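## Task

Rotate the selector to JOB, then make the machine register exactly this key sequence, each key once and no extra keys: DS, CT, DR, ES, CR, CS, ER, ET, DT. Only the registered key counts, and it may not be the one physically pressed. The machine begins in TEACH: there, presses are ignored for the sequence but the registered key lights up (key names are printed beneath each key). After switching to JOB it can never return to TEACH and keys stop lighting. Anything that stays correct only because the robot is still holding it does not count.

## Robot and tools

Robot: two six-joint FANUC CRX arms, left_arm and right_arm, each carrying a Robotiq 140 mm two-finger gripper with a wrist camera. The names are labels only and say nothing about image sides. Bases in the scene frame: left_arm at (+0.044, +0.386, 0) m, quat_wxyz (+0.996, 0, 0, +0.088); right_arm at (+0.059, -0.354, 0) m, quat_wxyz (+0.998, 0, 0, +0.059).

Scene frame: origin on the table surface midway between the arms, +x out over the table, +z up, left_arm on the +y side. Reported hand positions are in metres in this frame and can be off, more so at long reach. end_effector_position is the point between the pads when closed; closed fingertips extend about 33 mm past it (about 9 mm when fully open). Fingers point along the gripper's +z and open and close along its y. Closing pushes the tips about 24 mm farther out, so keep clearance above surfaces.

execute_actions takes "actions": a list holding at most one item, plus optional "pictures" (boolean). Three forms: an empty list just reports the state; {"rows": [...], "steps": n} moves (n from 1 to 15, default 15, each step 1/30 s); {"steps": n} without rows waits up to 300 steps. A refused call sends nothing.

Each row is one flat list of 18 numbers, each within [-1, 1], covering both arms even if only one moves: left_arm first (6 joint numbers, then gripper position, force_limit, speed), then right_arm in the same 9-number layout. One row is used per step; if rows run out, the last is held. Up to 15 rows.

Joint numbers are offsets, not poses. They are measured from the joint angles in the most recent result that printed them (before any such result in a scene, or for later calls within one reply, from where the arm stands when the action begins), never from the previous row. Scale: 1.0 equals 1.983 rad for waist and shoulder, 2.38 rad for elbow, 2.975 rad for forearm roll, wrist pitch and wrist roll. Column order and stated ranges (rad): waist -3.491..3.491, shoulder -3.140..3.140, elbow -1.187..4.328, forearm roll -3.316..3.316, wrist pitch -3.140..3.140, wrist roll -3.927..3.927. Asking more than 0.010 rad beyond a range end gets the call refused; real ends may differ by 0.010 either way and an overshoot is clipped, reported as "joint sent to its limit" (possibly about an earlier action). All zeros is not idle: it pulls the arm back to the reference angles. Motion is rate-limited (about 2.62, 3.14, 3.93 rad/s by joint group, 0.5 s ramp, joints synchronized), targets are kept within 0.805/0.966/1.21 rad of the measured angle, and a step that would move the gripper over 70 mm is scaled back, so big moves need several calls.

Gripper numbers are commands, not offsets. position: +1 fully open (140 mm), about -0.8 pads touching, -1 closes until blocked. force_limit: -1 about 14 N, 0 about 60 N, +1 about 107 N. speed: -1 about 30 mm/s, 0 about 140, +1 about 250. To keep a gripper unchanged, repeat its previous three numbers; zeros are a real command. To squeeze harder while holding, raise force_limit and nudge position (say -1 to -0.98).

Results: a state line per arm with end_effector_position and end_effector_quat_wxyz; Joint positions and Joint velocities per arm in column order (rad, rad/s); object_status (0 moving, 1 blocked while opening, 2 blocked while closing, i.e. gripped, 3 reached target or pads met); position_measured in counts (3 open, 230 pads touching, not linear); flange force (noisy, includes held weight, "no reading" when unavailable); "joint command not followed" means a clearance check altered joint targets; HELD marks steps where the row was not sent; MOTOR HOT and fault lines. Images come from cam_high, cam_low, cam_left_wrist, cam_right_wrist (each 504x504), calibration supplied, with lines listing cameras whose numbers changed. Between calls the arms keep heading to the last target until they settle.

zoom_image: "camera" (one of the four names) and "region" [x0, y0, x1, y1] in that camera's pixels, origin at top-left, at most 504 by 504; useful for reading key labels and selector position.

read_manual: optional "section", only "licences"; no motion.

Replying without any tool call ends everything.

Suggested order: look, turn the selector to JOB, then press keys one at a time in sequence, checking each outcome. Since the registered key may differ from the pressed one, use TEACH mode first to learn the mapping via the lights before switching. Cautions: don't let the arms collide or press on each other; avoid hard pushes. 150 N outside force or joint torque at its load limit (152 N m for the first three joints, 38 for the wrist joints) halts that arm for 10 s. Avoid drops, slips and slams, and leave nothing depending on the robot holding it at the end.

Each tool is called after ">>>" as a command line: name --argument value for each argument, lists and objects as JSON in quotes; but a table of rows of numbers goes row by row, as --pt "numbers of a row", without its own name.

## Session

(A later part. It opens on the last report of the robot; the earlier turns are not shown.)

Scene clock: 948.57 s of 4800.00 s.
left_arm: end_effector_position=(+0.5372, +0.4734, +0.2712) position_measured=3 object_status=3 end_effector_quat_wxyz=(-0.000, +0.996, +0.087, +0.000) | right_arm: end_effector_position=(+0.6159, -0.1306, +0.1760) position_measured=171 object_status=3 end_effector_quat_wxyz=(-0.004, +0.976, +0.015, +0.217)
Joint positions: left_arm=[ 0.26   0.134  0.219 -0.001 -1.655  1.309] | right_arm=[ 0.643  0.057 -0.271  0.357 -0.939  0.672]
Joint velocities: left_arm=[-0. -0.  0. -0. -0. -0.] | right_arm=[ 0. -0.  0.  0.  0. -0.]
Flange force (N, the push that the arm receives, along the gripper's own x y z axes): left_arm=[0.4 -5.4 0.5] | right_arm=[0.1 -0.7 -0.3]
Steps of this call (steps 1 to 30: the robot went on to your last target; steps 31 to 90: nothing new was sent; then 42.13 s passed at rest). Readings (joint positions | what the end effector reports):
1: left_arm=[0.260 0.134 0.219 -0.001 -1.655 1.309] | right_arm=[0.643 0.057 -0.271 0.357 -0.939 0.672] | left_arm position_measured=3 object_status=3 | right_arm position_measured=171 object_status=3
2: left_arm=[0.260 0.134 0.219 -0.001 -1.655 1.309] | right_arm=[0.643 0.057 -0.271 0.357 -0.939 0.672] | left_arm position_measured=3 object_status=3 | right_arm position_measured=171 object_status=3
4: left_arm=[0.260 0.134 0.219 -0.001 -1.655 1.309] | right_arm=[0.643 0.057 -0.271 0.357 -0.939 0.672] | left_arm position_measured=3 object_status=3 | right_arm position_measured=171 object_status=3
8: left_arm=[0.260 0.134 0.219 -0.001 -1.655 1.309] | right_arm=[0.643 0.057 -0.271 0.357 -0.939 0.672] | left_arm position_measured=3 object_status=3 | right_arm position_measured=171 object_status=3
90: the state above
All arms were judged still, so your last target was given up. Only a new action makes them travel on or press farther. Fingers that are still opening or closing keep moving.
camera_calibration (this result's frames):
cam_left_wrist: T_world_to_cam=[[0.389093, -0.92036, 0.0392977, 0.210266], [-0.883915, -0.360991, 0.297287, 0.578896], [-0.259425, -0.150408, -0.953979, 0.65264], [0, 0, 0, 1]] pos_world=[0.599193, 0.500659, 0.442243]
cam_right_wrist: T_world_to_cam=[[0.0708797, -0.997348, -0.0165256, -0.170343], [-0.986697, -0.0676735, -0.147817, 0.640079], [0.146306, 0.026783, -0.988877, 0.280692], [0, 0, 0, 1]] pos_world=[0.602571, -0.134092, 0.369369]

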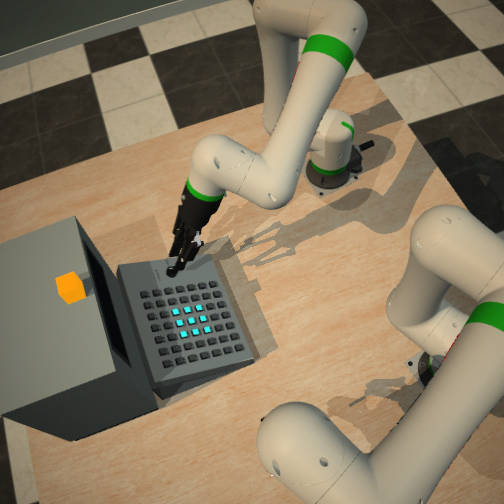

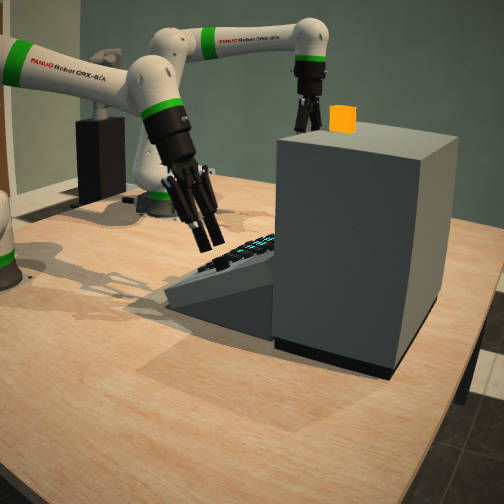

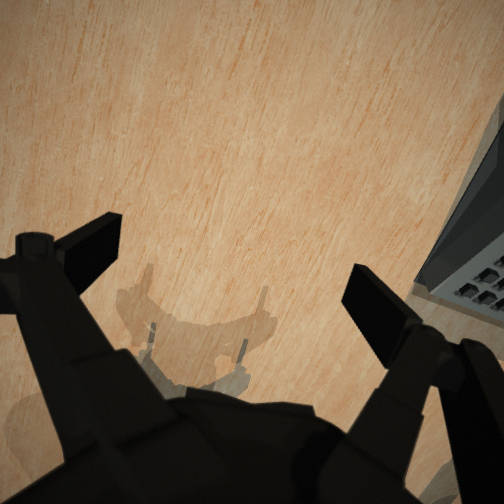

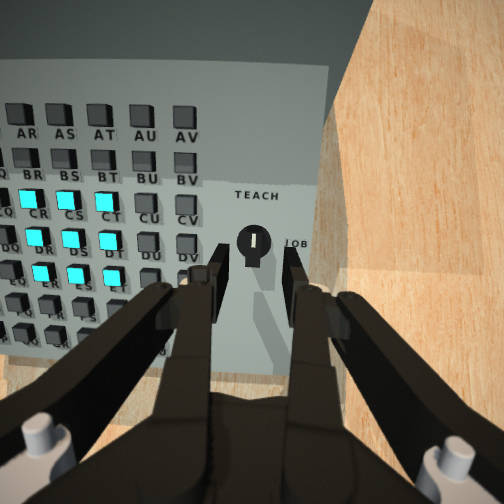

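>>> execute_actions --actions '[{"rows": [[0,0,0,0,0,0,1,0,0,-0.00175,0.00481,-0.00015,0.00054,0.0035,-0.0002,-0.33,-0.5,0.5],[0,0,0,0,0,0,1,0,0,-0.00350,0.00962,-0.00031,0.00108,0.0070,-0.00041,-0.33,-0.5,0.5],[0,0,0,0,0,0,1,0,0,-0.00583,0.01604,-0.00051,0.0018,0.01167,-0.00068,-0.33,-0.5,0.5],[0,0,0,0,0,0,1,0,0,-0.00816,0.02246,-0.00072,0.00252,0.01634,-0.00095,-0.33,-0.5,0.5],[0,0,0,0,0,0,1,0,0,-0.00990,0.02727,-0.00087,0.00305,0.01984,-0.00115,-0.33,-0.5,0.5],[0,0,0,0,0,0,1,0,0,-0.01165,0.03208,-0.00103,0.00359,0.02334,-0.00136,-0.33,-0.5,0.5]], "steps": 15}]'

Scene clock: 1069.07 s of 4800.00 s.
left_arm: end_effector_position=(+0.5372, +0.4734, +0.2712) position_measured=3 object_status=3 end_effector_quat_wxyz=(-0.000, +0.996, +0.087, +0.000) | right_arm: end_effector_position=(+0.6347, -0.1267, +0.1473) position_measured=171 object_status=3 end_effector_quat_wxyz=(-0.004, +0.976, +0.015, +0.217)
Joint positions: left_arm=[ 0.26   0.134  0.219 -0.001 -1.655  1.309] | right_arm=[ 0.62   0.12  -0.273  0.368 -0.87   0.668]
Joint velocities: left_arm=[ 0.001  0.001 -0.003  0.     0.    -0.   ] | right_arm=[-0.002  0.001  0.    -0.     0.001 -0.   ]
Flange force (N, the push that the arm receives, along the gripper's own x y z axes): left_arm=[2.8 -0.5 -1.8] | right_arm=[-3.8 0.7 -1.6]
Steps of this call (steps 1 to 90: nothing new was sent; then 117.00 s passed at rest; steps 91 to 105: all 15 steps of this action). Readings (joint positions | what the end effector reports):
91: left_arm=[0.260 0.134 0.219 -0.001 -1.655 1.309] | right_arm=[0.643 0.057 -0.271 0.357 -0.939 0.672] | left_arm position_measured=3 object_status=3 | right_arm position_measured=171 object_status=3
92: left_arm=[0.260 0.134 0.219 -0.001 -1.655 1.309] | right_arm=[0.642 0.060 -0.271 0.357 -0.936 0.672] | left_arm position_measured=3 object_status=3 | right_arm position_measured=171 object_status=3
94: left_arm=[0.260 0.134 0.219 -0.001 -1.655 1.309] | right_arm=[0.637 0.074 -0.271 0.360 -0.920 0.672] | left_arm position_measured=3 object_status=3 | right_arm position_measured=171 object_status=3
98: left_arm=[0.260 0.134 0.219 -0.001 -1.655 1.309] | right_arm=[0.623 0.112 -0.273 0.366 -0.879 0.669] | left_arm position_measured=3 object_status=3 | right_arm position_measured=171 object_status=3
105: the state above
camera_calibration (this result's frames):
cam_left_wrist: T_world_to_cam=[[0.389093, -0.92036, 0.0392976, 0.210266], [-0.883915, -0.360991, 0.297287, 0.578896], [-0.259425, -0.150408, -0.953979, 0.65264], [0, 0, 0, 1]] pos_world=[0.599193, 0.500659, 0.442243]
cam_right_wrist: T_world_to_cam=[[0.0709507, -0.997343, -0.016524, -0.16832], [-0.986685, -0.0677428, -0.147862, 0.654691], [0.146349, 0.0267949, -0.98887, 0.249423], [0, 0, 0, 1]] pos_world=[0.621413, -0.130205, 0.340669]

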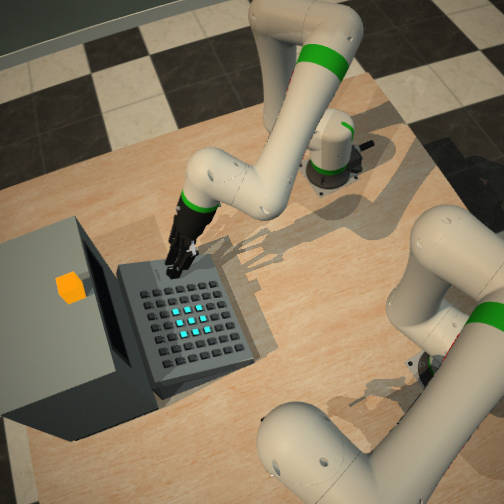

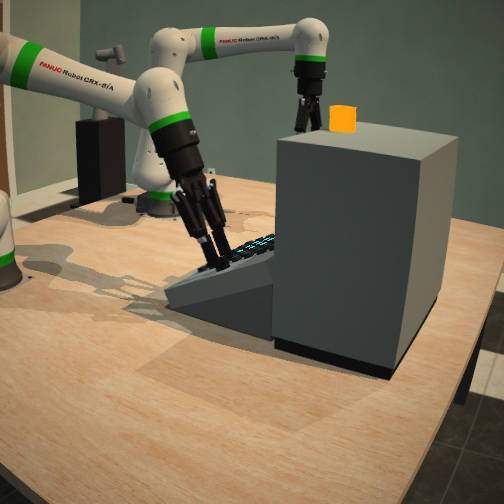

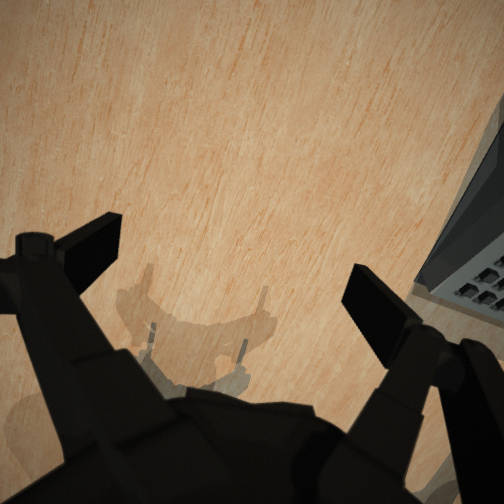

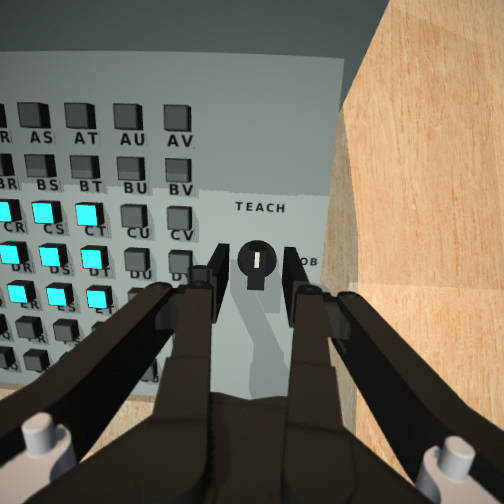

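>>> zoom_image --camera "cam_right_wrist" --region '[206, 220, 306, 320]'

>>> zoom_image --camera "cam_low" --region '[180, 220, 250, 290]'

Region (206, 220, 306, 320) of cam_right_wrist's 504x504 image, scaled by 5.040, with more detail than that image has.

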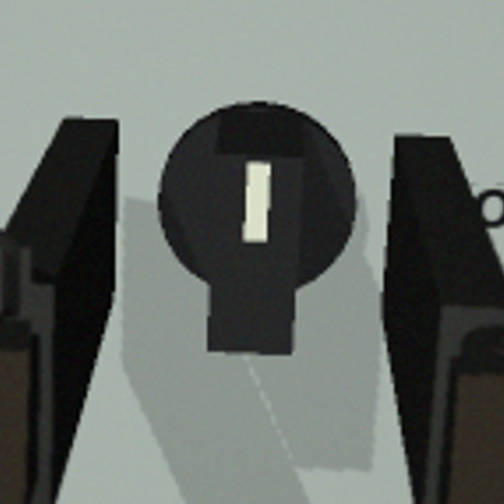

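Region (180, 220, 250, 290) of cam_low's 504x504 image, scaled by 7.200, with more detail than that image has.

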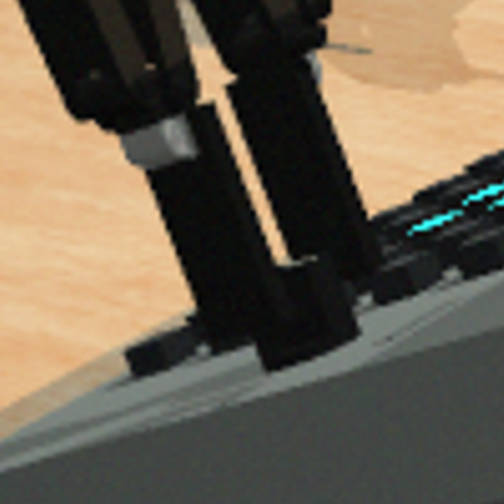

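>>> execute_actions --actions '[{"rows": [[0,0,0,0,0,0,1,0,0,0,0,0,0,0,0,-0.6,-0.5,0.5],[0,0,0,0,0,0,1,0,0,0,0,0,0,0,0,-0.6,-0.5,0.5],[0,0,0,0,0,0,1,0,0,0,0,0,0,0,0,-0.6,-0.5,0.5],[0,0,0,0,0,0,1,0,0,0,0,0,0,0,0,-0.6,-0.5,0.5],[0,0,0,0,0,0,1,0,0,0,0,0,0,0,-0.01,-0.6,-0.5,0.5],[0,0,0,0,0,0,1,0,0,0,0,0,0,0,-0.025,-0.6,-0.5,0.5],[0,0,0,0,0,0,1,0,0,0,0,0,0,0,-0.045,-0.6,-0.5,0.5],[0,0,0,0,0,0,1,0,0,0,0,0,0,0,-0.07,-0.6,-0.5,0.5],[0,0,0,0,0,0,1,0,0,0,0,0,0,0,-0.095,-0.6,-0.5,0.5],[0,0,0,0,0,0,1,0,0,0,0,0,0,0,-0.12,-0.6,-0.5,0.5],[0,0,0,0,0,0,1,0,0,0,0,0,0,0,-0.15,-0.6,-0.5,0.5],[0,0,0,0,0,0,1,0,0,0,0,0,0,0,-0.18,-0.6,-0.5,0.5],[0,0,0,0,0,0,1,0,0,0,0,0,0,0,-0.21,-0.6,-0.5,0.5],[0,0,0,0,0,0,1,0,0,0,0,0,0,0,-0.24,-0.6,-0.5,0.5],[0,0,0,0,0,0,1,0,0,0,0,0,0,0,-0.545,-0.6,-0.5,0.5]], "steps": 15}]' --pictures false

>>> execute_actions --actions '[{"steps": 25}]'

Scene clock: 1127.50 s of 4800.00 s.
left_arm: end_effector_position=(+0.5372, +0.4734, +0.2712) position_measured=3 object_status=3 end_effector_quat_wxyz=(-0.000, +0.996, +0.087, +0.000) | right_arm: end_effector_position=(+0.6348, -0.1268, +0.1473) position_measured=205 object_status=3 end_effector_quat_wxyz=(-0.046, +0.960, -0.177, +0.212)
Joint positions: left_arm=[ 0.26   0.134  0.219 -0.001 -1.655  1.309] | right_arm=[ 0.62   0.12  -0.273  0.368 -0.87   0.272]
Joint velocities: left_arm=[ 0.     0.001  0.001  0.    -0.     0.001] | right_arm=[ 0.    -0.     0.    -0.005 -0.    -1.977]
Flange force (N, the push that the arm receives, along the gripper's own x y z axes): left_arm=[4.2 -0.8 -2.5] | right_arm=[3.8 5.9 1.8]
Steps of this call (steps 1 to 15: the robot went on to your last target; steps 16 to 90: nothing new was sent; then 54.93 s passed at rest; steps 91 to 105: all 15 steps of this action). Readings (joint positions | what the end effector reports):
91: left_arm=[0.260 0.134 0.219 -0.001 -1.655 1.309] | right_arm=[0.620 0.120 -0.273 0.368 -0.870 0.668] | left_arm position_measured=3 object_status=3 | right_arm position_measured=171 object_status=0
92: left_arm=[0.260 0.134 0.219 -0.001 -1.655 1.309] | right_arm=[0.620 0.120 -0.273 0.368 -0.870 0.668] | left_arm position_measured=3 object_status=3 | right_arm position_measured=178 object_status=0
94: left_arm=[0.260 0.134 0.219 -0.001 -1.655 1.309] | right_arm=[0.620 0.120 -0.273 0.368 -0.870 0.668] | left_arm position_measured=3 object_status=3 | right_arm position_measured=199 object_status=0
98: left_arm=[0.260 0.134 0.219 -0.001 -1.655 1.309] | right_arm=[0.620 0.120 -0.273 0.368 -0.870 0.623] | left_arm position_measured=3 object_status=3 | right_arm position_measured=205 object_status=0
105: the state above

Scene clock: 1128.33 s of 4800.00 s.
left_arm: end_effector_position=(+0.5372, +0.4734, +0.2712) position_measured=3 object_status=3 end_effector_quat_wxyz=(-0.000, +0.996, +0.087, +0.000) | right_arm: end_effector_position=(+0.6347, -0.1267, +0.1473) position_measured=205 object_status=3 end_effector_quat_wxyz=(+0.160, -0.683, +0.697, -0.147)
Joint positions: left_arm=[ 0.26   0.134  0.219 -0.001 -1.655  1.309] | right_arm=[ 0.62   0.12  -0.273  0.368 -0.87  -0.953]
Joint velocities: left_arm=[ 0.    -0.     0.    -0.    -0.001 -0.   ] | right_arm=[ 0.001 -0.    -0.     0.    -0.    -0.   ]
Flange force (N, the push that the arm receives, along the gripper's own x y z axes): left_arm=[2.4 -1.3 0.2] | right_arm=[-2.1 -1.3 -0.3]
Steps of this call (steps 1 to 25: the robot went on to your last target). Readings (joint positions | what the end effector reports):
1: left_arm=[0.260 0.134 0.219 -0.001 -1.655 1.309] | right_arm=[0.620 0.120 -0.273 0.368 -0.870 0.200] | left_arm position_measured=3 object_status=3 | right_arm position_measured=205 object_status=3
2: left_arm=[0.260 0.134 0.219 -0.001 -1.655 1.309] | right_arm=[0.620 0.120 -0.273 0.368 -0.870 0.120] | left_arm position_measured=3 object_status=3 | right_arm position_measured=205 object_status=3
4: left_arm=[0.260 0.134 0.219 -0.001 -1.655 1.309] | right_arm=[0.620 0.120 -0.273 0.368 -0.870 -0.065] | left_arm position_measured=3 object_status=3 | right_arm position_measured=205 object_status=3
8: left_arm=[0.260 0.134 0.219 -0.001 -1.655 1.309] | right_arm=[0.620 0.120 -0.273 0.368 -0.870 -0.478] | left_arm position_measured=3 object_status=3 | right_arm position_measured=205 object_status=3
25: the state above
camera_calibration (this result's frames):
cam_left_wrist: T_world_to_cam=[[0.389093, -0.92036, 0.0392977, 0.210266], [-0.883915, -0.360991, 0.297288, 0.578896], [-0.259426, -0.150408, -0.953979, 0.65264], [0, 0, 0, 1]] pos_world=[0.599193, 0.500659, 0.442243]
cam_right_wrist: T_world_to_cam=[[-0.892268, -0.00643266, -0.451461, 0.632672], [-0.139995, 0.954561, 0.263086, 0.186237], [0.429255, 0.297946, -0.852625, 0.0841277], [0, 0, 0, 1]] pos_world=[0.554473, -0.19877, 0.30836]

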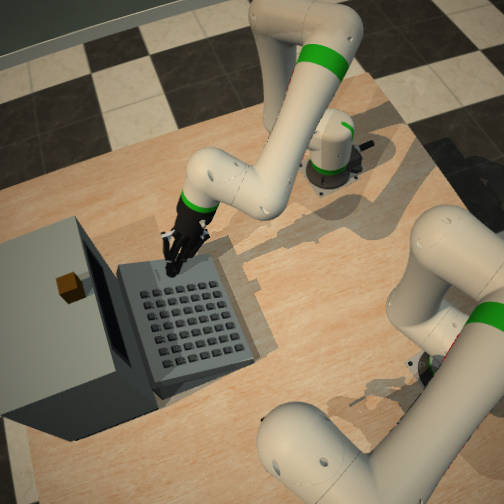

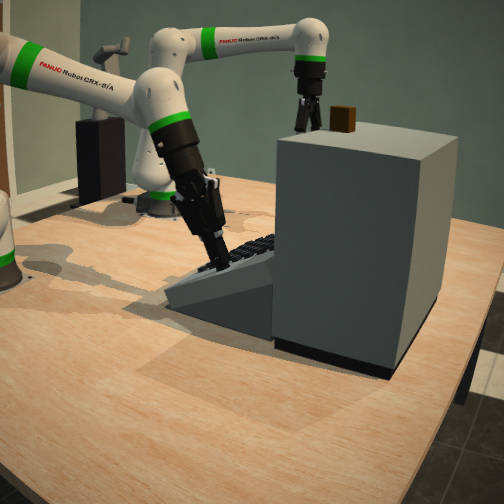

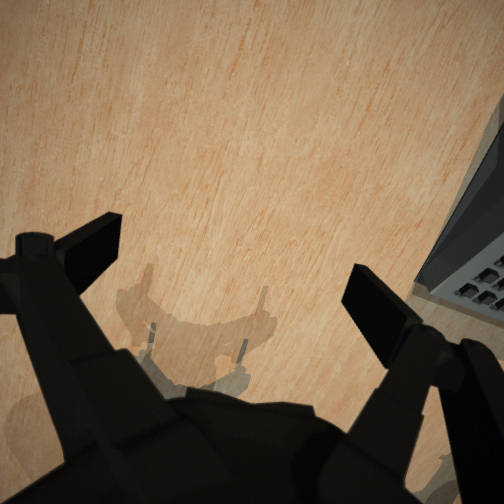

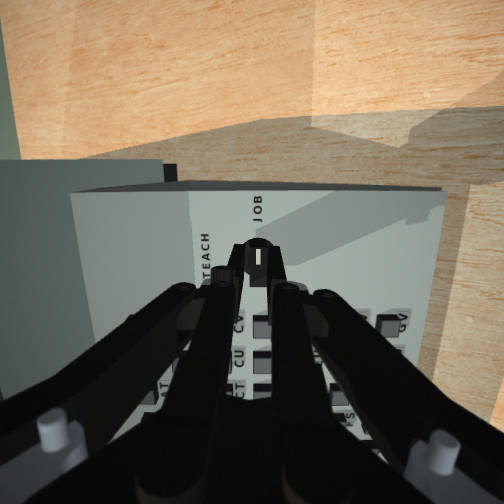

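>>> execute_actions --actions '[{"rows": [[0,0,0,0,0,0,1,0,0,0.00845,-0.01987,0.0066,-0.00334,-0.01918,0.00212,-0.6,-0.5,0.5],[0,0,0,0,0,0,1,0,0,0.00845,-0.01987,0.0066,-0.00334,-0.01918,0.00212,-0.6,-0.5,0.5],[0,0,0,0,0,0,1,0,0,0.00845,-0.01987,0.0066,-0.00334,-0.01918,0.00212,-0.6,-0.5,0.5],[0,0,0,0,0,0,1,0,0,0.00845,-0.01987,0.0066,-0.00334,-0.01918,0.00212,-0.6,-0.5,0.5],[0,0,0,0,0,0,1,0,0,0.00845,-0.01987,0.0066,-0.00334,-0.01918,0.00212,-0.6,-0.5,0.5],[0,0,0,0,0,0,1,0,0,0.00845,-0.01987,0.0066,-0.00334,-0.01918,0.00212,-0.6,-0.5,0.5],[0,0,0,0,0,0,1,0,0,0.00845,-0.01987,0.0066,-0.00334,-0.01918,0.00212,-0.6,-0.5,0.5],[0,0,0,0,0,0,1,0,0,0.00845,-0.01987,0.0066,-0.00334,-0.01918,0.00212,-0.6,-0.5,0.5],[0,0,0,0,0,0,1,0,0,0.10741,0.15482,0.17185,0.01042,-0.05714,0.48437,-1,0,0.5]], "steps": 15}]' --pictures false

>>> execute_actions --actions '[{"steps": 30}]'

Scene clock: 1194.23 s of 4800.00 s.
left_arm: end_effector_position=(+0.5372, +0.4734, +0.2712) position_measured=3 object_status=3 end_effector_quat_wxyz=(-0.000, +0.996, +0.087, +0.000) | right_arm: end_effector_position=(+0.6321, -0.1020, +0.1720) position_measured=233 object_status=0 end_effector_quat_wxyz=(-0.144, +0.748, -0.627, +0.163)
Joint positions: left_arm=[ 0.26   0.134  0.219 -0.001 -1.655  1.309] | right_arm=[ 0.664  0.13  -0.203  0.368 -0.943 -0.781]
Joint velocities: left_arm=[ 0.    -0.     0.001  0.     0.001  0.001] | right_arm=[ 0.253  0.456  0.509  0.055 -0.147  1.576]
Flange force (N, the push that the arm receives, along the gripper's own x y z axes): left_arm=[1.9 -0.7 -0.1] | right_arm=[8.7 4.6 -3.5]
Steps of this call (steps 1 to 30: the robot went on to your last target; steps 31 to 90: nothing new was sent; then 62.40 s passed at rest; steps 91 to 105: all 15 steps of this action). Readings (joint positions | what the end effector reports):
91: left_arm=[0.260 0.134 0.219 -0.001 -1.655 1.309] | right_arm=[0.620 0.120 -0.273 0.368 -0.870 -0.953] | left_arm position_measured=3 object_status=3 | right_arm position_measured=205 object_status=3
92: left_arm=[0.260 0.134 0.219 -0.001 -1.655 1.309] | right_arm=[0.622 0.116 -0.272 0.367 -0.876 -0.953] | left_arm position_measured=3 object_status=3 | right_arm position_measured=205 object_status=3
94: left_arm=[0.260 0.134 0.219 -0.001 -1.655 1.309] | right_arm=[0.631 0.095 -0.263 0.362 -0.907 -0.950] | left_arm position_measured=3 object_status=3 | right_arm position_measured=205 object_status=3
98: left_arm=[0.260 0.134 0.219 -0.001 -1.655 1.309] | right_arm=[0.637 0.081 -0.258 0.358 -0.927 -0.947] | left_arm position_measured=3 object_status=3 | right_arm position_measured=205 object_status=3
105: the state above

Scene clock: 1195.23 s of 4800.00 s.
left_arm: end_effector_position=(+0.5372, +0.4734, +0.2712) position_measured=3 object_status=3 end_effector_quat_wxyz=(-0.000, +0.996, +0.087, +0.000) | right_arm: end_effector_position=(+0.6529, +0.0668, +0.1596) position_measured=233 object_status=3 end_effector_quat_wxyz=(-0.004, +0.976, +0.015, +0.216)
Joint positions: left_arm=[ 0.26   0.134  0.219 -0.001 -1.655  1.309] | right_arm=[ 0.833  0.427  0.136  0.399 -1.04   0.488]
Joint velocities: left_arm=[-0.001 -0.001  0.001 -0.    -0.001 -0.002] | right_arm=[ 0.001 -0.     0.001 -0.     0.    -0.   ]
Flange force (N, the push that the arm receives, along the gripper's own x y z axes): left_arm=[2.3 -0.2 0.0] | right_arm=[0.4 -1.7 0.8]
Steps of this call (steps 1 to 30: the robot went on to your last target). Readings (joint positions | what the end effector reports):
1: left_arm=[0.260 0.134 0.219 -0.001 -1.655 1.309] | right_arm=[0.673 0.147 -0.185 0.370 -0.948 -0.723] | left_arm position_measured=3 object_status=3 | right_arm position_measured=233 object_status=0
2: left_arm=[0.260 0.134 0.219 -0.001 -1.655 1.309] | right_arm=[0.683 0.165 -0.164 0.371 -0.954 -0.656] | left_arm position_measured=3 object_status=3 | right_arm position_measured=233 object_status=0
4: left_arm=[0.260 0.134 0.219 -0.001 -1.655 1.309] | right_arm=[0.703 0.200 -0.124 0.375 -0.966 -0.507] | left_arm position_measured=3 object_status=3 | right_arm position_measured=233 object_status=3
8: left_arm=[0.260 0.134 0.219 -0.001 -1.655 1.309] | right_arm=[0.742 0.268 -0.046 0.382 -0.988 -0.208] | left_arm position_measured=3 object_status=3 | right_arm position_measured=233 object_status=3
30: the state above
camera_calibration (this result's frames):
cam_left_wrist: T_world_to_cam=[[0.389093, -0.92036, 0.0392976, 0.210266], [-0.883915, -0.360991, 0.297288, 0.578896], [-0.259426, -0.150408, -0.953979, 0.65264], [0, 0, 0, 1]] pos_world=[0.599193, 0.500659, 0.442243]
cam_right_wrist: T_world_to_cam=[[0.0709076, -0.997329, -0.0175217, 0.0237329], [-0.986961, -0.0676041, -0.146076, 0.687373], [0.144501, 0.0276511, -0.989118, 0.254897], [0, 0, 0, 1]] pos_world=[0.639894, 0.0630905, 0.352948]

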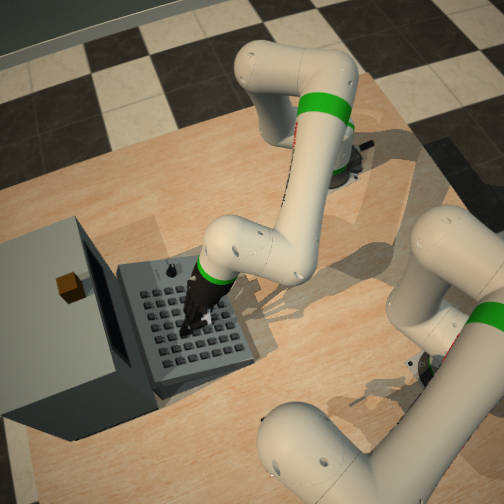

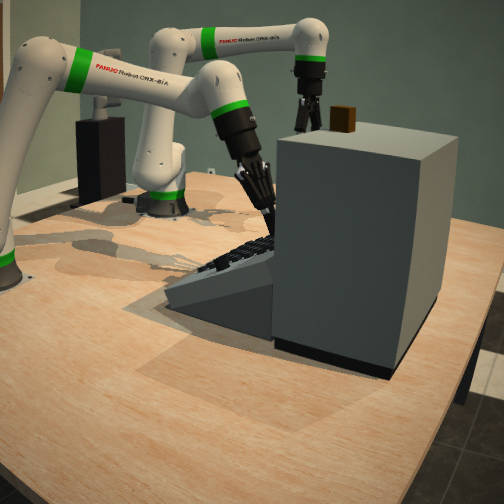

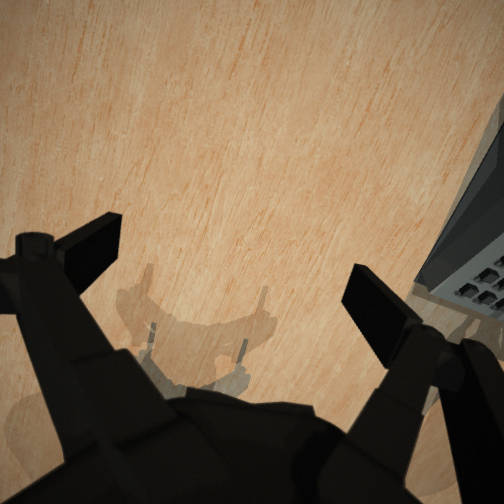

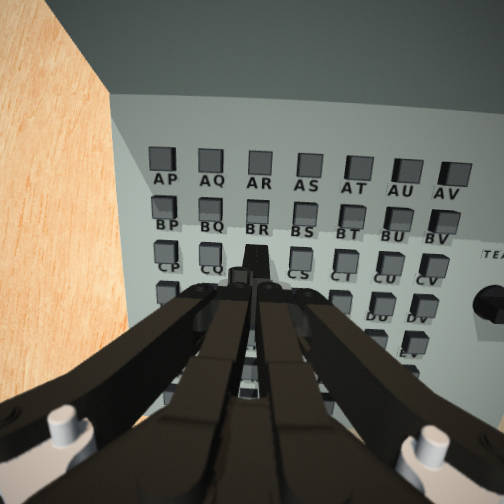

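>>> execute_actions --actions '[{"rows": [[0,0,0,0,0,0,1,0,0,-0.000842,0.001704,-0.000634,0.000245,0.001723,-0.000165,-1,0,0.5],[0,0,0,0,0,0,1,0,0,-0.001368,0.002769,-0.00103,0.000398,0.0028,-0.000268,-1,0,0.5],[0,0,0,0,0,0,1,0,0,-0.001683,0.003408,-0.001268,0.00049,0.003446,-0.00033,-1,0,0.5],[0,0,0,0,0,0,1,0,0,-0.001894,0.003834,-0.001427,0.000551,0.003876,-0.000372,-1,0,0.5],[0,0,0,0,0,0,1,0,0,-0.00202,0.00409,-0.001522,0.000588,0.004135,-0.000396,-1,0,0.5],[0,0,0,0,0,0,1,0,0,-0.002104,0.00426,-0.001585,0.000612,0.004307,-0.000413,-1,0,0.5]], "steps": 12}]' --pictures false

Scene clock: 1237.20 s of 4800.00 s.
left_arm: end_effector_position=(+0.5372, +0.4734, +0.2712) position_measured=3 object_status=3 end_effector_quat_wxyz=(-0.000, +0.996, +0.087, +0.000) | right_arm: end_effector_position=(+0.6558, +0.0669, +0.1532) position_measured=233 object_status=3 end_effector_quat_wxyz=(-0.004, +0.976, +0.015, +0.216)
Joint positions: left_arm=[ 0.26   0.134  0.219 -0.001 -1.655  1.309] | right_arm=[ 0.829  0.436  0.132  0.401 -1.027  0.486]
Joint velocities: left_arm=[ 0.     0.001  0.     0.    -0.    -0.001] | right_arm=[-0.     0.001  0.     0.     0.001 -0.001]
Flange force (N, the push that the arm receives, along the gripper's own x y z axes): left_arm=[0.8 -2.0 1.3] | right_arm=[-8.1 -2.0 -15.8]
Steps of this call (steps 1 to 15: the robot went on to your last target; steps 16 to 90: nothing new was sent; then 38.57 s passed at rest; steps 91 to 102: all 12 steps of this action). Readings (joint positions | what the end effector reports):
91: left_arm=[0.260 0.134 0.219 -0.001 -1.655 1.309] | right_arm=[0.833 0.428 0.136 0.399 -1.039 0.488] | left_arm position_measured=3 object_status=3 | right_arm position_measured=233 object_status=3
92: left_arm=[0.260 0.134 0.219 -0.001 -1.655 1.309] | right_arm=[0.832 0.429 0.136 0.399 -1.037 0.488] | left_arm position_measured=3 object_status=3 | right_arm position_measured=233 object_status=3
94: left_arm=[0.260 0.134 0.219 -0.001 -1.655 1.309] | right_arm=[0.831 0.433 0.134 0.400 -1.032 0.488] | left_arm position_measured=3 object_status=3 | right_arm position_measured=233 object_status=3
98: left_arm=[0.260 0.134 0.219 -0.001 -1.655 1.309] | right_arm=[0.829 0.436 0.132 0.400 -1.027 0.487] | left_arm position_measured=3 object_status=3 | right_arm position_measured=233 object_status=3
102: the state above

>>> execute_actions --actions '[{"rows": [[0,0,0,0,0,0,1,0,0,0.00237,-0.0048,0.00179,-0.00069,-0.00485,0.00047,-1,0,0.5],[0,0,0,0,0,0,1,0,0,0.00237,-0.0048,0.00179,-0.00069,-0.00485,0.00047,-1,0,0.5],[0,0,0,0,0,0,1,0,0,0.00237,-0.0048,0.00179,-0.00069,-0.00485,0.00047,-1,0,0.5],[0,0,0,0,0,0,1,0,0,-0.0358,-0.00252,0.02311,-0.01042,-0.00975,0.03361,-1,0,0.5]], "steps": 15}]'

Scene clock: 1245.43 s of 4800.00 s.
left_arm: end_effector_position=(+0.5372, +0.4734, +0.2712) position_measured=3 object_status=3 end_effector_quat_wxyz=(-0.000, +0.996, +0.087, +0.000) | right_arm: end_effector_position=(+0.6863, +0.0345, +0.1762) position_measured=233 object_status=3 end_effector_quat_wxyz=(-0.005, +0.976, +0.015, +0.216)
Joint positions: left_arm=[ 0.26   0.134  0.219 -0.001 -1.655  1.309] | right_arm=[ 0.758  0.431  0.187  0.37  -1.056  0.586]
Joint velocities: left_arm=[-0.     0.001 -0.002  0.    -0.001 -0.001] | right_arm=[ 0.001  0.002  0.001  0.    -0.001  0.   ]
Flange force (N, the push that the arm receives, along the gripper's own x y z axes): left_arm=[4.8 -1.8 -1.0] | right_arm=[0.8 -3.1 0.2]
Steps of this call (steps 1 to 15: the robot went on to your last target; steps 16 to 90: nothing new was sent; then 4.73 s passed at rest; steps 91 to 105: all 15 steps of this action). Readings (joint positions | what the end effector reports):
91: left_arm=[0.260 0.134 0.219 -0.001 -1.655 1.309] | right_arm=[0.829 0.436 0.132 0.401 -1.027 0.486] | left_arm position_measured=3 object_status=3 | right_arm position_measured=233 object_status=3
92: left_arm=[0.260 0.134 0.219 -0.001 -1.655 1.309] | right_arm=[0.830 0.433 0.133 0.400 -1.032 0.486] | left_arm position_measured=3 object_status=3 | right_arm position_measured=233 object_status=3
94: left_arm=[0.260 0.134 0.219 -0.001 -1.655 1.309] | right_arm=[0.832 0.428 0.136 0.399 -1.040 0.487] | left_arm position_measured=3 object_status=3 | right_arm position_measured=233 object_status=3
98: left_arm=[0.260 0.134 0.219 -0.001 -1.655 1.309] | right_arm=[0.788 0.429 0.169 0.380 -1.052 0.549] | left_arm position_measured=3 object_status=3 | right_arm position_measured=233 object_status=3
105: the state above
camera_calibration (this result's frames):
cam_left_wrist: T_world_to_cam=[[0.389093, -0.92036, 0.0392977, 0.210266], [-0.883915, -0.360991, 0.297287, 0.578896], [-0.259425, -0.150408, -0.953979, 0.65264], [0, 0, 0, 1]] pos_world=[0.599193, 0.500659, 0.442243]
cam_right_wrist: T_world_to_cam=[[0.0719112, -0.997248, -0.0180496, -0.0111504], [-0.986818, -0.0685054, -0.146622, 0.720621], [0.144982, 0.0283554, -0.989028, 0.267008], [0, 0, 0, 1]] pos_world=[0.673212, 0.0306755, 0.369536]

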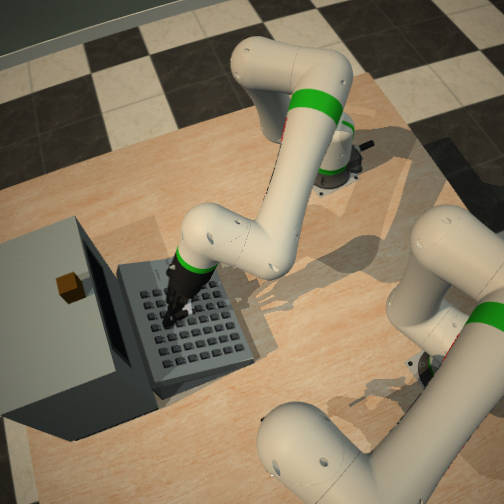

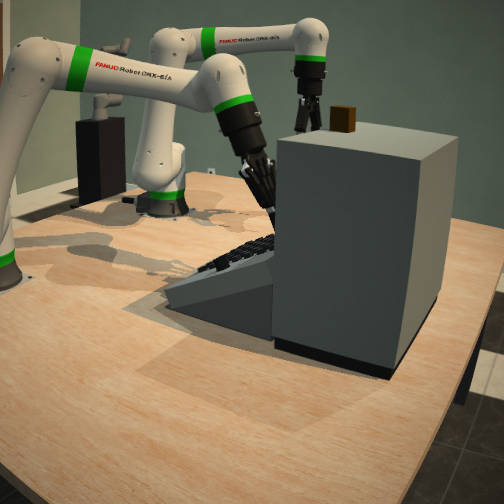

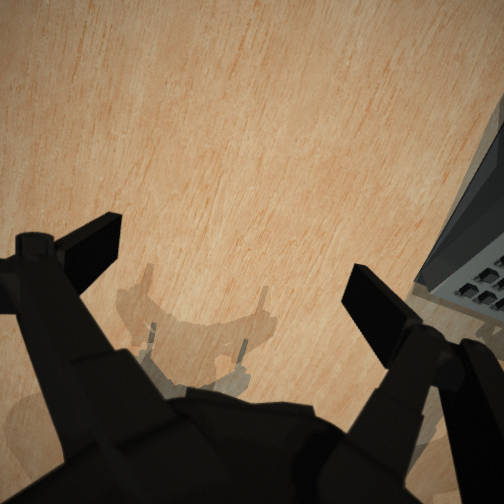

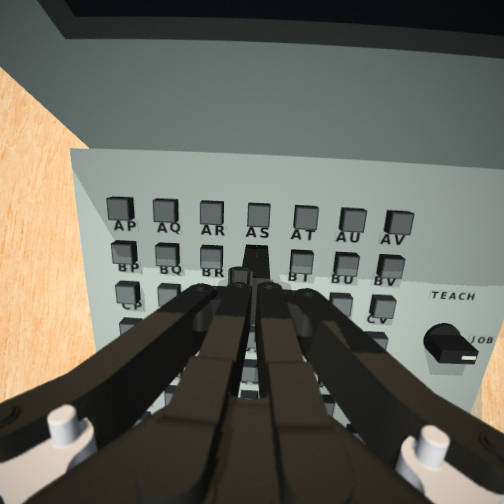

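>>> execute_actions --actions '[{"rows": [[0,0,0,0,0,0,1,0,0,-0.000836,0.001855,-0.000642,0.000202,0.001829,-0.000134,-1,0,0.5],[0,0,0,0,0,0,1,0,0,-0.001358,0.003014,-0.001044,0.000329,0.002972,-0.000217,-1,0,0.5],[0,0,0,0,0,0,1,0,0,-0.001671,0.00371,-0.001285,0.000405,0.003658,-0.000267,-1,0,0.5],[0,0,0,0,0,0,1,0,0,-0.00188,0.004173,-0.001445,0.000455,0.004115,-0.000301,-1,0,0.5],[0,0,0,0,0,0,1,0,0,-0.002005,0.004452,-0.001542,0.000486,0.004389,-0.000321,-1,0,0.5],[0,0,0,0,0,0,1,0,0,-0.002089,0.004637,-0.001606,0.000506,0.004572,-0.000334,-1,0,0.5]], "steps": 12}]' --pictures false

>>> execute_actions --actions '[{"rows": [[0,0,0,0,0,0,1,0,0,0.00271,-0.00601,0.00208,-0.00066,-0.00592,0.00043,-1,0,0.5],[0,0,0,0,0,0,1,0,0,0.00271,-0.00601,0.00208,-0.00066,-0.00592,0.00043,-1,0,0.5],[0,0,0,0,0,0,1,0,0,0.00271,-0.00601,0.00208,-0.00066,-0.00592,0.00043,-1,0,0.5],[0,0,0,0,0,0,1,0,0,0.05554,0.02411,0.01883,0.00924,-0.01264,-0.03832,-1,0,0.5]], "steps": 15}]' --pictures false

>>> execute_actions --actions '[{"steps": 5}]'

Scene clock: 1270.23 s of 4800.00 s.
left_arm: end_effector_position=(+0.5372, +0.4734, +0.2712) position_measured=3 object_status=3 end_effector_quat_wxyz=(-0.000, +0.996, +0.087, +0.000) | right_arm: end_effector_position=(+0.6895, +0.0346, +0.1693) position_measured=233 object_status=3 end_effector_quat_wxyz=(-0.005, +0.976, +0.015, +0.216)
Joint positions: left_arm=[ 0.26   0.134  0.219 -0.001 -1.655  1.309] | right_arm=[ 0.754  0.44   0.183  0.371 -1.043  0.586]
Joint velocities: left_arm=[ 0.002 -0.     0.002  0.    -0.001  0.001] | right_arm=[ 0.001  0.001 -0.002  0.     0.001 -0.002]
Flange force (N, the push that the arm receives, along the gripper's own x y z axes): left_arm=[4.8 -4.4 -1.0] | right_arm=[-6.2 2.5 -15.6]
Steps of this call (steps 1 to 15: the robot went on to your last target; steps 16 to 90: nothing new was sent; then 21.40 s passed at rest; steps 91 to 102: all 12 steps of this action). Readings (joint positions | what the end effector reports):
91: left_arm=[0.260 0.134 0.219 -0.001 -1.655 1.309] | right_arm=[0.758 0.431 0.187 0.370 -1.056 0.586] | left_arm position_measured=3 object_status=3 | right_arm position_measured=233 object_status=3
92: left_arm=[0.260 0.134 0.219 -0.001 -1.655 1.309] | right_arm=[0.757 0.432 0.187 0.370 -1.054 0.586] | left_arm position_measured=3 object_status=3 | right_arm position_measured=233 object_status=3
94: left_arm=[0.260 0.134 0.219 -0.001 -1.655 1.309] | right_arm=[0.755 0.436 0.185 0.370 -1.048 0.586] | left_arm position_measured=3 object_status=3 | right_arm position_measured=233 object_status=3
98: left_arm=[0.260 0.134 0.219 -0.001 -1.655 1.309] | right_arm=[0.754 0.440 0.183 0.371 -1.043 0.586] | left_arm position_measured=3 object_status=3 | right_arm position_measured=233 object_status=3
102: the state above

Scene clock: 1270.73 s of 4800.00 s.
left_arm: end_effector_position=(+0.5372, +0.4734, +0.2712) position_measured=3 object_status=3 end_effector_quat_wxyz=(-0.000, +0.996, +0.087, +0.000) | right_arm: end_effector_position=(+0.6533, +0.1008, +0.1625) position_measured=233 object_status=3 end_effector_quat_wxyz=(-0.004, +0.976, +0.016, +0.216)
Joint positions: left_arm=[ 0.26   0.134  0.219 -0.001 -1.655  1.309] | right_arm=[ 0.864  0.487  0.228  0.399 -1.08   0.472]
Joint velocities: left_arm=[-0.    -0.    -0.002  0.     0.001  0.003] | right_arm=[ 0.     0.001 -0.001  0.    -0.    -0.003]
Flange force (N, the push that the arm receives, along the gripper's own x y z axes): left_arm=[0.7 -3.4 0.2] | right_arm=[-0.5 -5.7 2.5]
Steps of this call (steps 1 to 15: all 15 steps of this action). Readings (joint positions | what the end effector reports):
1: left_arm=[0.260 0.134 0.219 -0.001 -1.655 1.309] | right_arm=[0.754 0.440 0.183 0.371 -1.043 0.585] | left_arm position_measured=3 object_status=3 | right_arm position_measured=233 object_status=3
2: left_arm=[0.260 0.134 0.219 -0.001 -1.655 1.309] | right_arm=[0.755 0.437 0.184 0.371 -1.047 0.585] | left_arm position_measured=3 object_status=3 | right_arm position_measured=233 object_status=3
4: left_arm=[0.260 0.134 0.219 -0.001 -1.655 1.309] | right_arm=[0.759 0.430 0.188 0.370 -1.058 0.585] | left_arm position_measured=3 object_status=3 | right_arm position_measured=233 object_status=3
8: left_arm=[0.260 0.134 0.219 -0.001 -1.655 1.309] | right_arm=[0.811 0.455 0.209 0.385 -1.072 0.531] | left_arm position_measured=3 object_status=3 | right_arm position_measured=233 object_status=3
15: the state above

Scene clock: 1270.90 s of 4800.00 s.
left_arm: end_effector_position=(+0.5372, +0.4734, +0.2712) position_measured=3 object_status=3 end_effector_quat_wxyz=(-0.000, +0.996, +0.087, +0.000) | right_arm: end_effector_position=(+0.6533, +0.1008, +0.1625) position_measured=233 object_status=3 end_effector_quat_wxyz=(-0.004, +0.976, +0.016, +0.216)
Joint positions: left_arm=[ 0.26   0.134  0.219 -0.001 -1.655  1.309] | right_arm=[ 0.864  0.488  0.228  0.399 -1.08   0.472]
Joint velocities: left_arm=[ 0.001  0.001  0.002 -0.     0.001 -0.001] | right_arm=[-0.001 -0.001  0.    -0.    -0.    -0.   ]
Flange force (N, the push that the arm receives, along the gripper's own x y z axes): left_arm=[4.2 0.2 0.6] | right_arm=[-2.2 -0.2 -0.2]
Steps of this call (steps 1 to 5: the robot went on to your last target). Readings (joint positions | what the end effector reports):
1: left_arm=[0.260 0.134 0.219 -0.001 -1.655 1.309] | right_arm=[0.864 0.487 0.228 0.399 -1.080 0.472] | left_arm position_measured=3 object_status=3 | right_arm position_measured=233 object_status=3
2: left_arm=[0.260 0.134 0.219 -0.001 -1.655 1.309] | right_arm=[0.864 0.487 0.228 0.399 -1.080 0.472] | left_arm position_measured=3 object_status=3 | right_arm position_measured=233 object_status=3
4: left_arm=[0.260 0.134 0.219 -0.001 -1.655 1.309] | right_arm=[0.864 0.488 0.228 0.399 -1.080 0.472] | left_arm position_measured=3 object_status=3 | right_arm position_measured=233 object_status=3
5: the state above
camera_calibration (this result's frames):
cam_left_wrist: T_world_to_cam=[[0.389093, -0.92036, 0.0392976, 0.210266], [-0.883915, -0.360991, 0.297287, 0.578896], [-0.259425, -0.150408, -0.953979, 0.65264], [0, 0, 0, 1]] pos_world=[0.599193, 0.500659, 0.442243]
cam_right_wrist: T_world_to_cam=[[0.0722359, -0.99723, -0.0177564, 0.0568737], [-0.986826, -0.0688757, -0.14639, 0.690659], [0.144762, 0.0280971, -0.989068, 0.256532], [0, 0, 0, 1]] pos_world=[0.640316, 0.097078, 0.355844]

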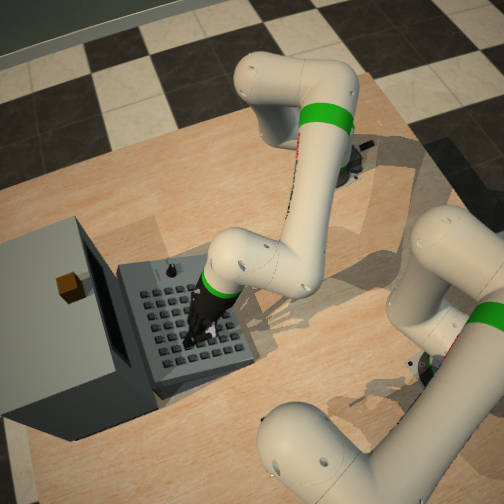

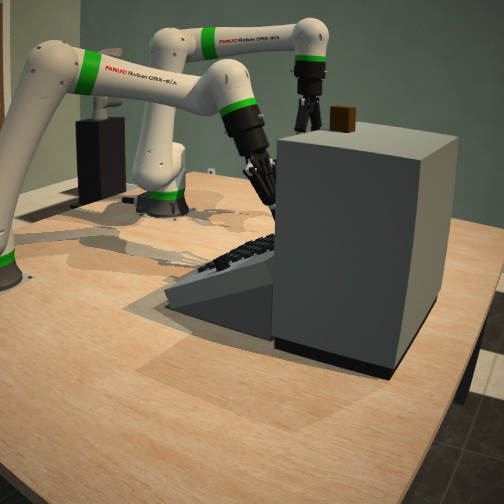

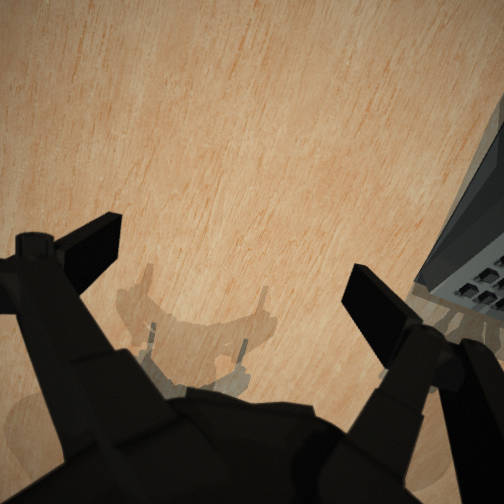

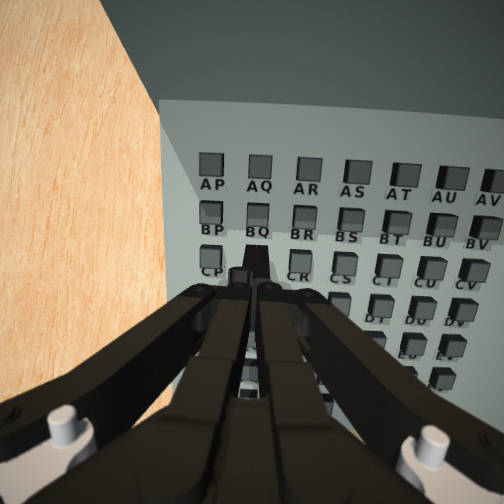

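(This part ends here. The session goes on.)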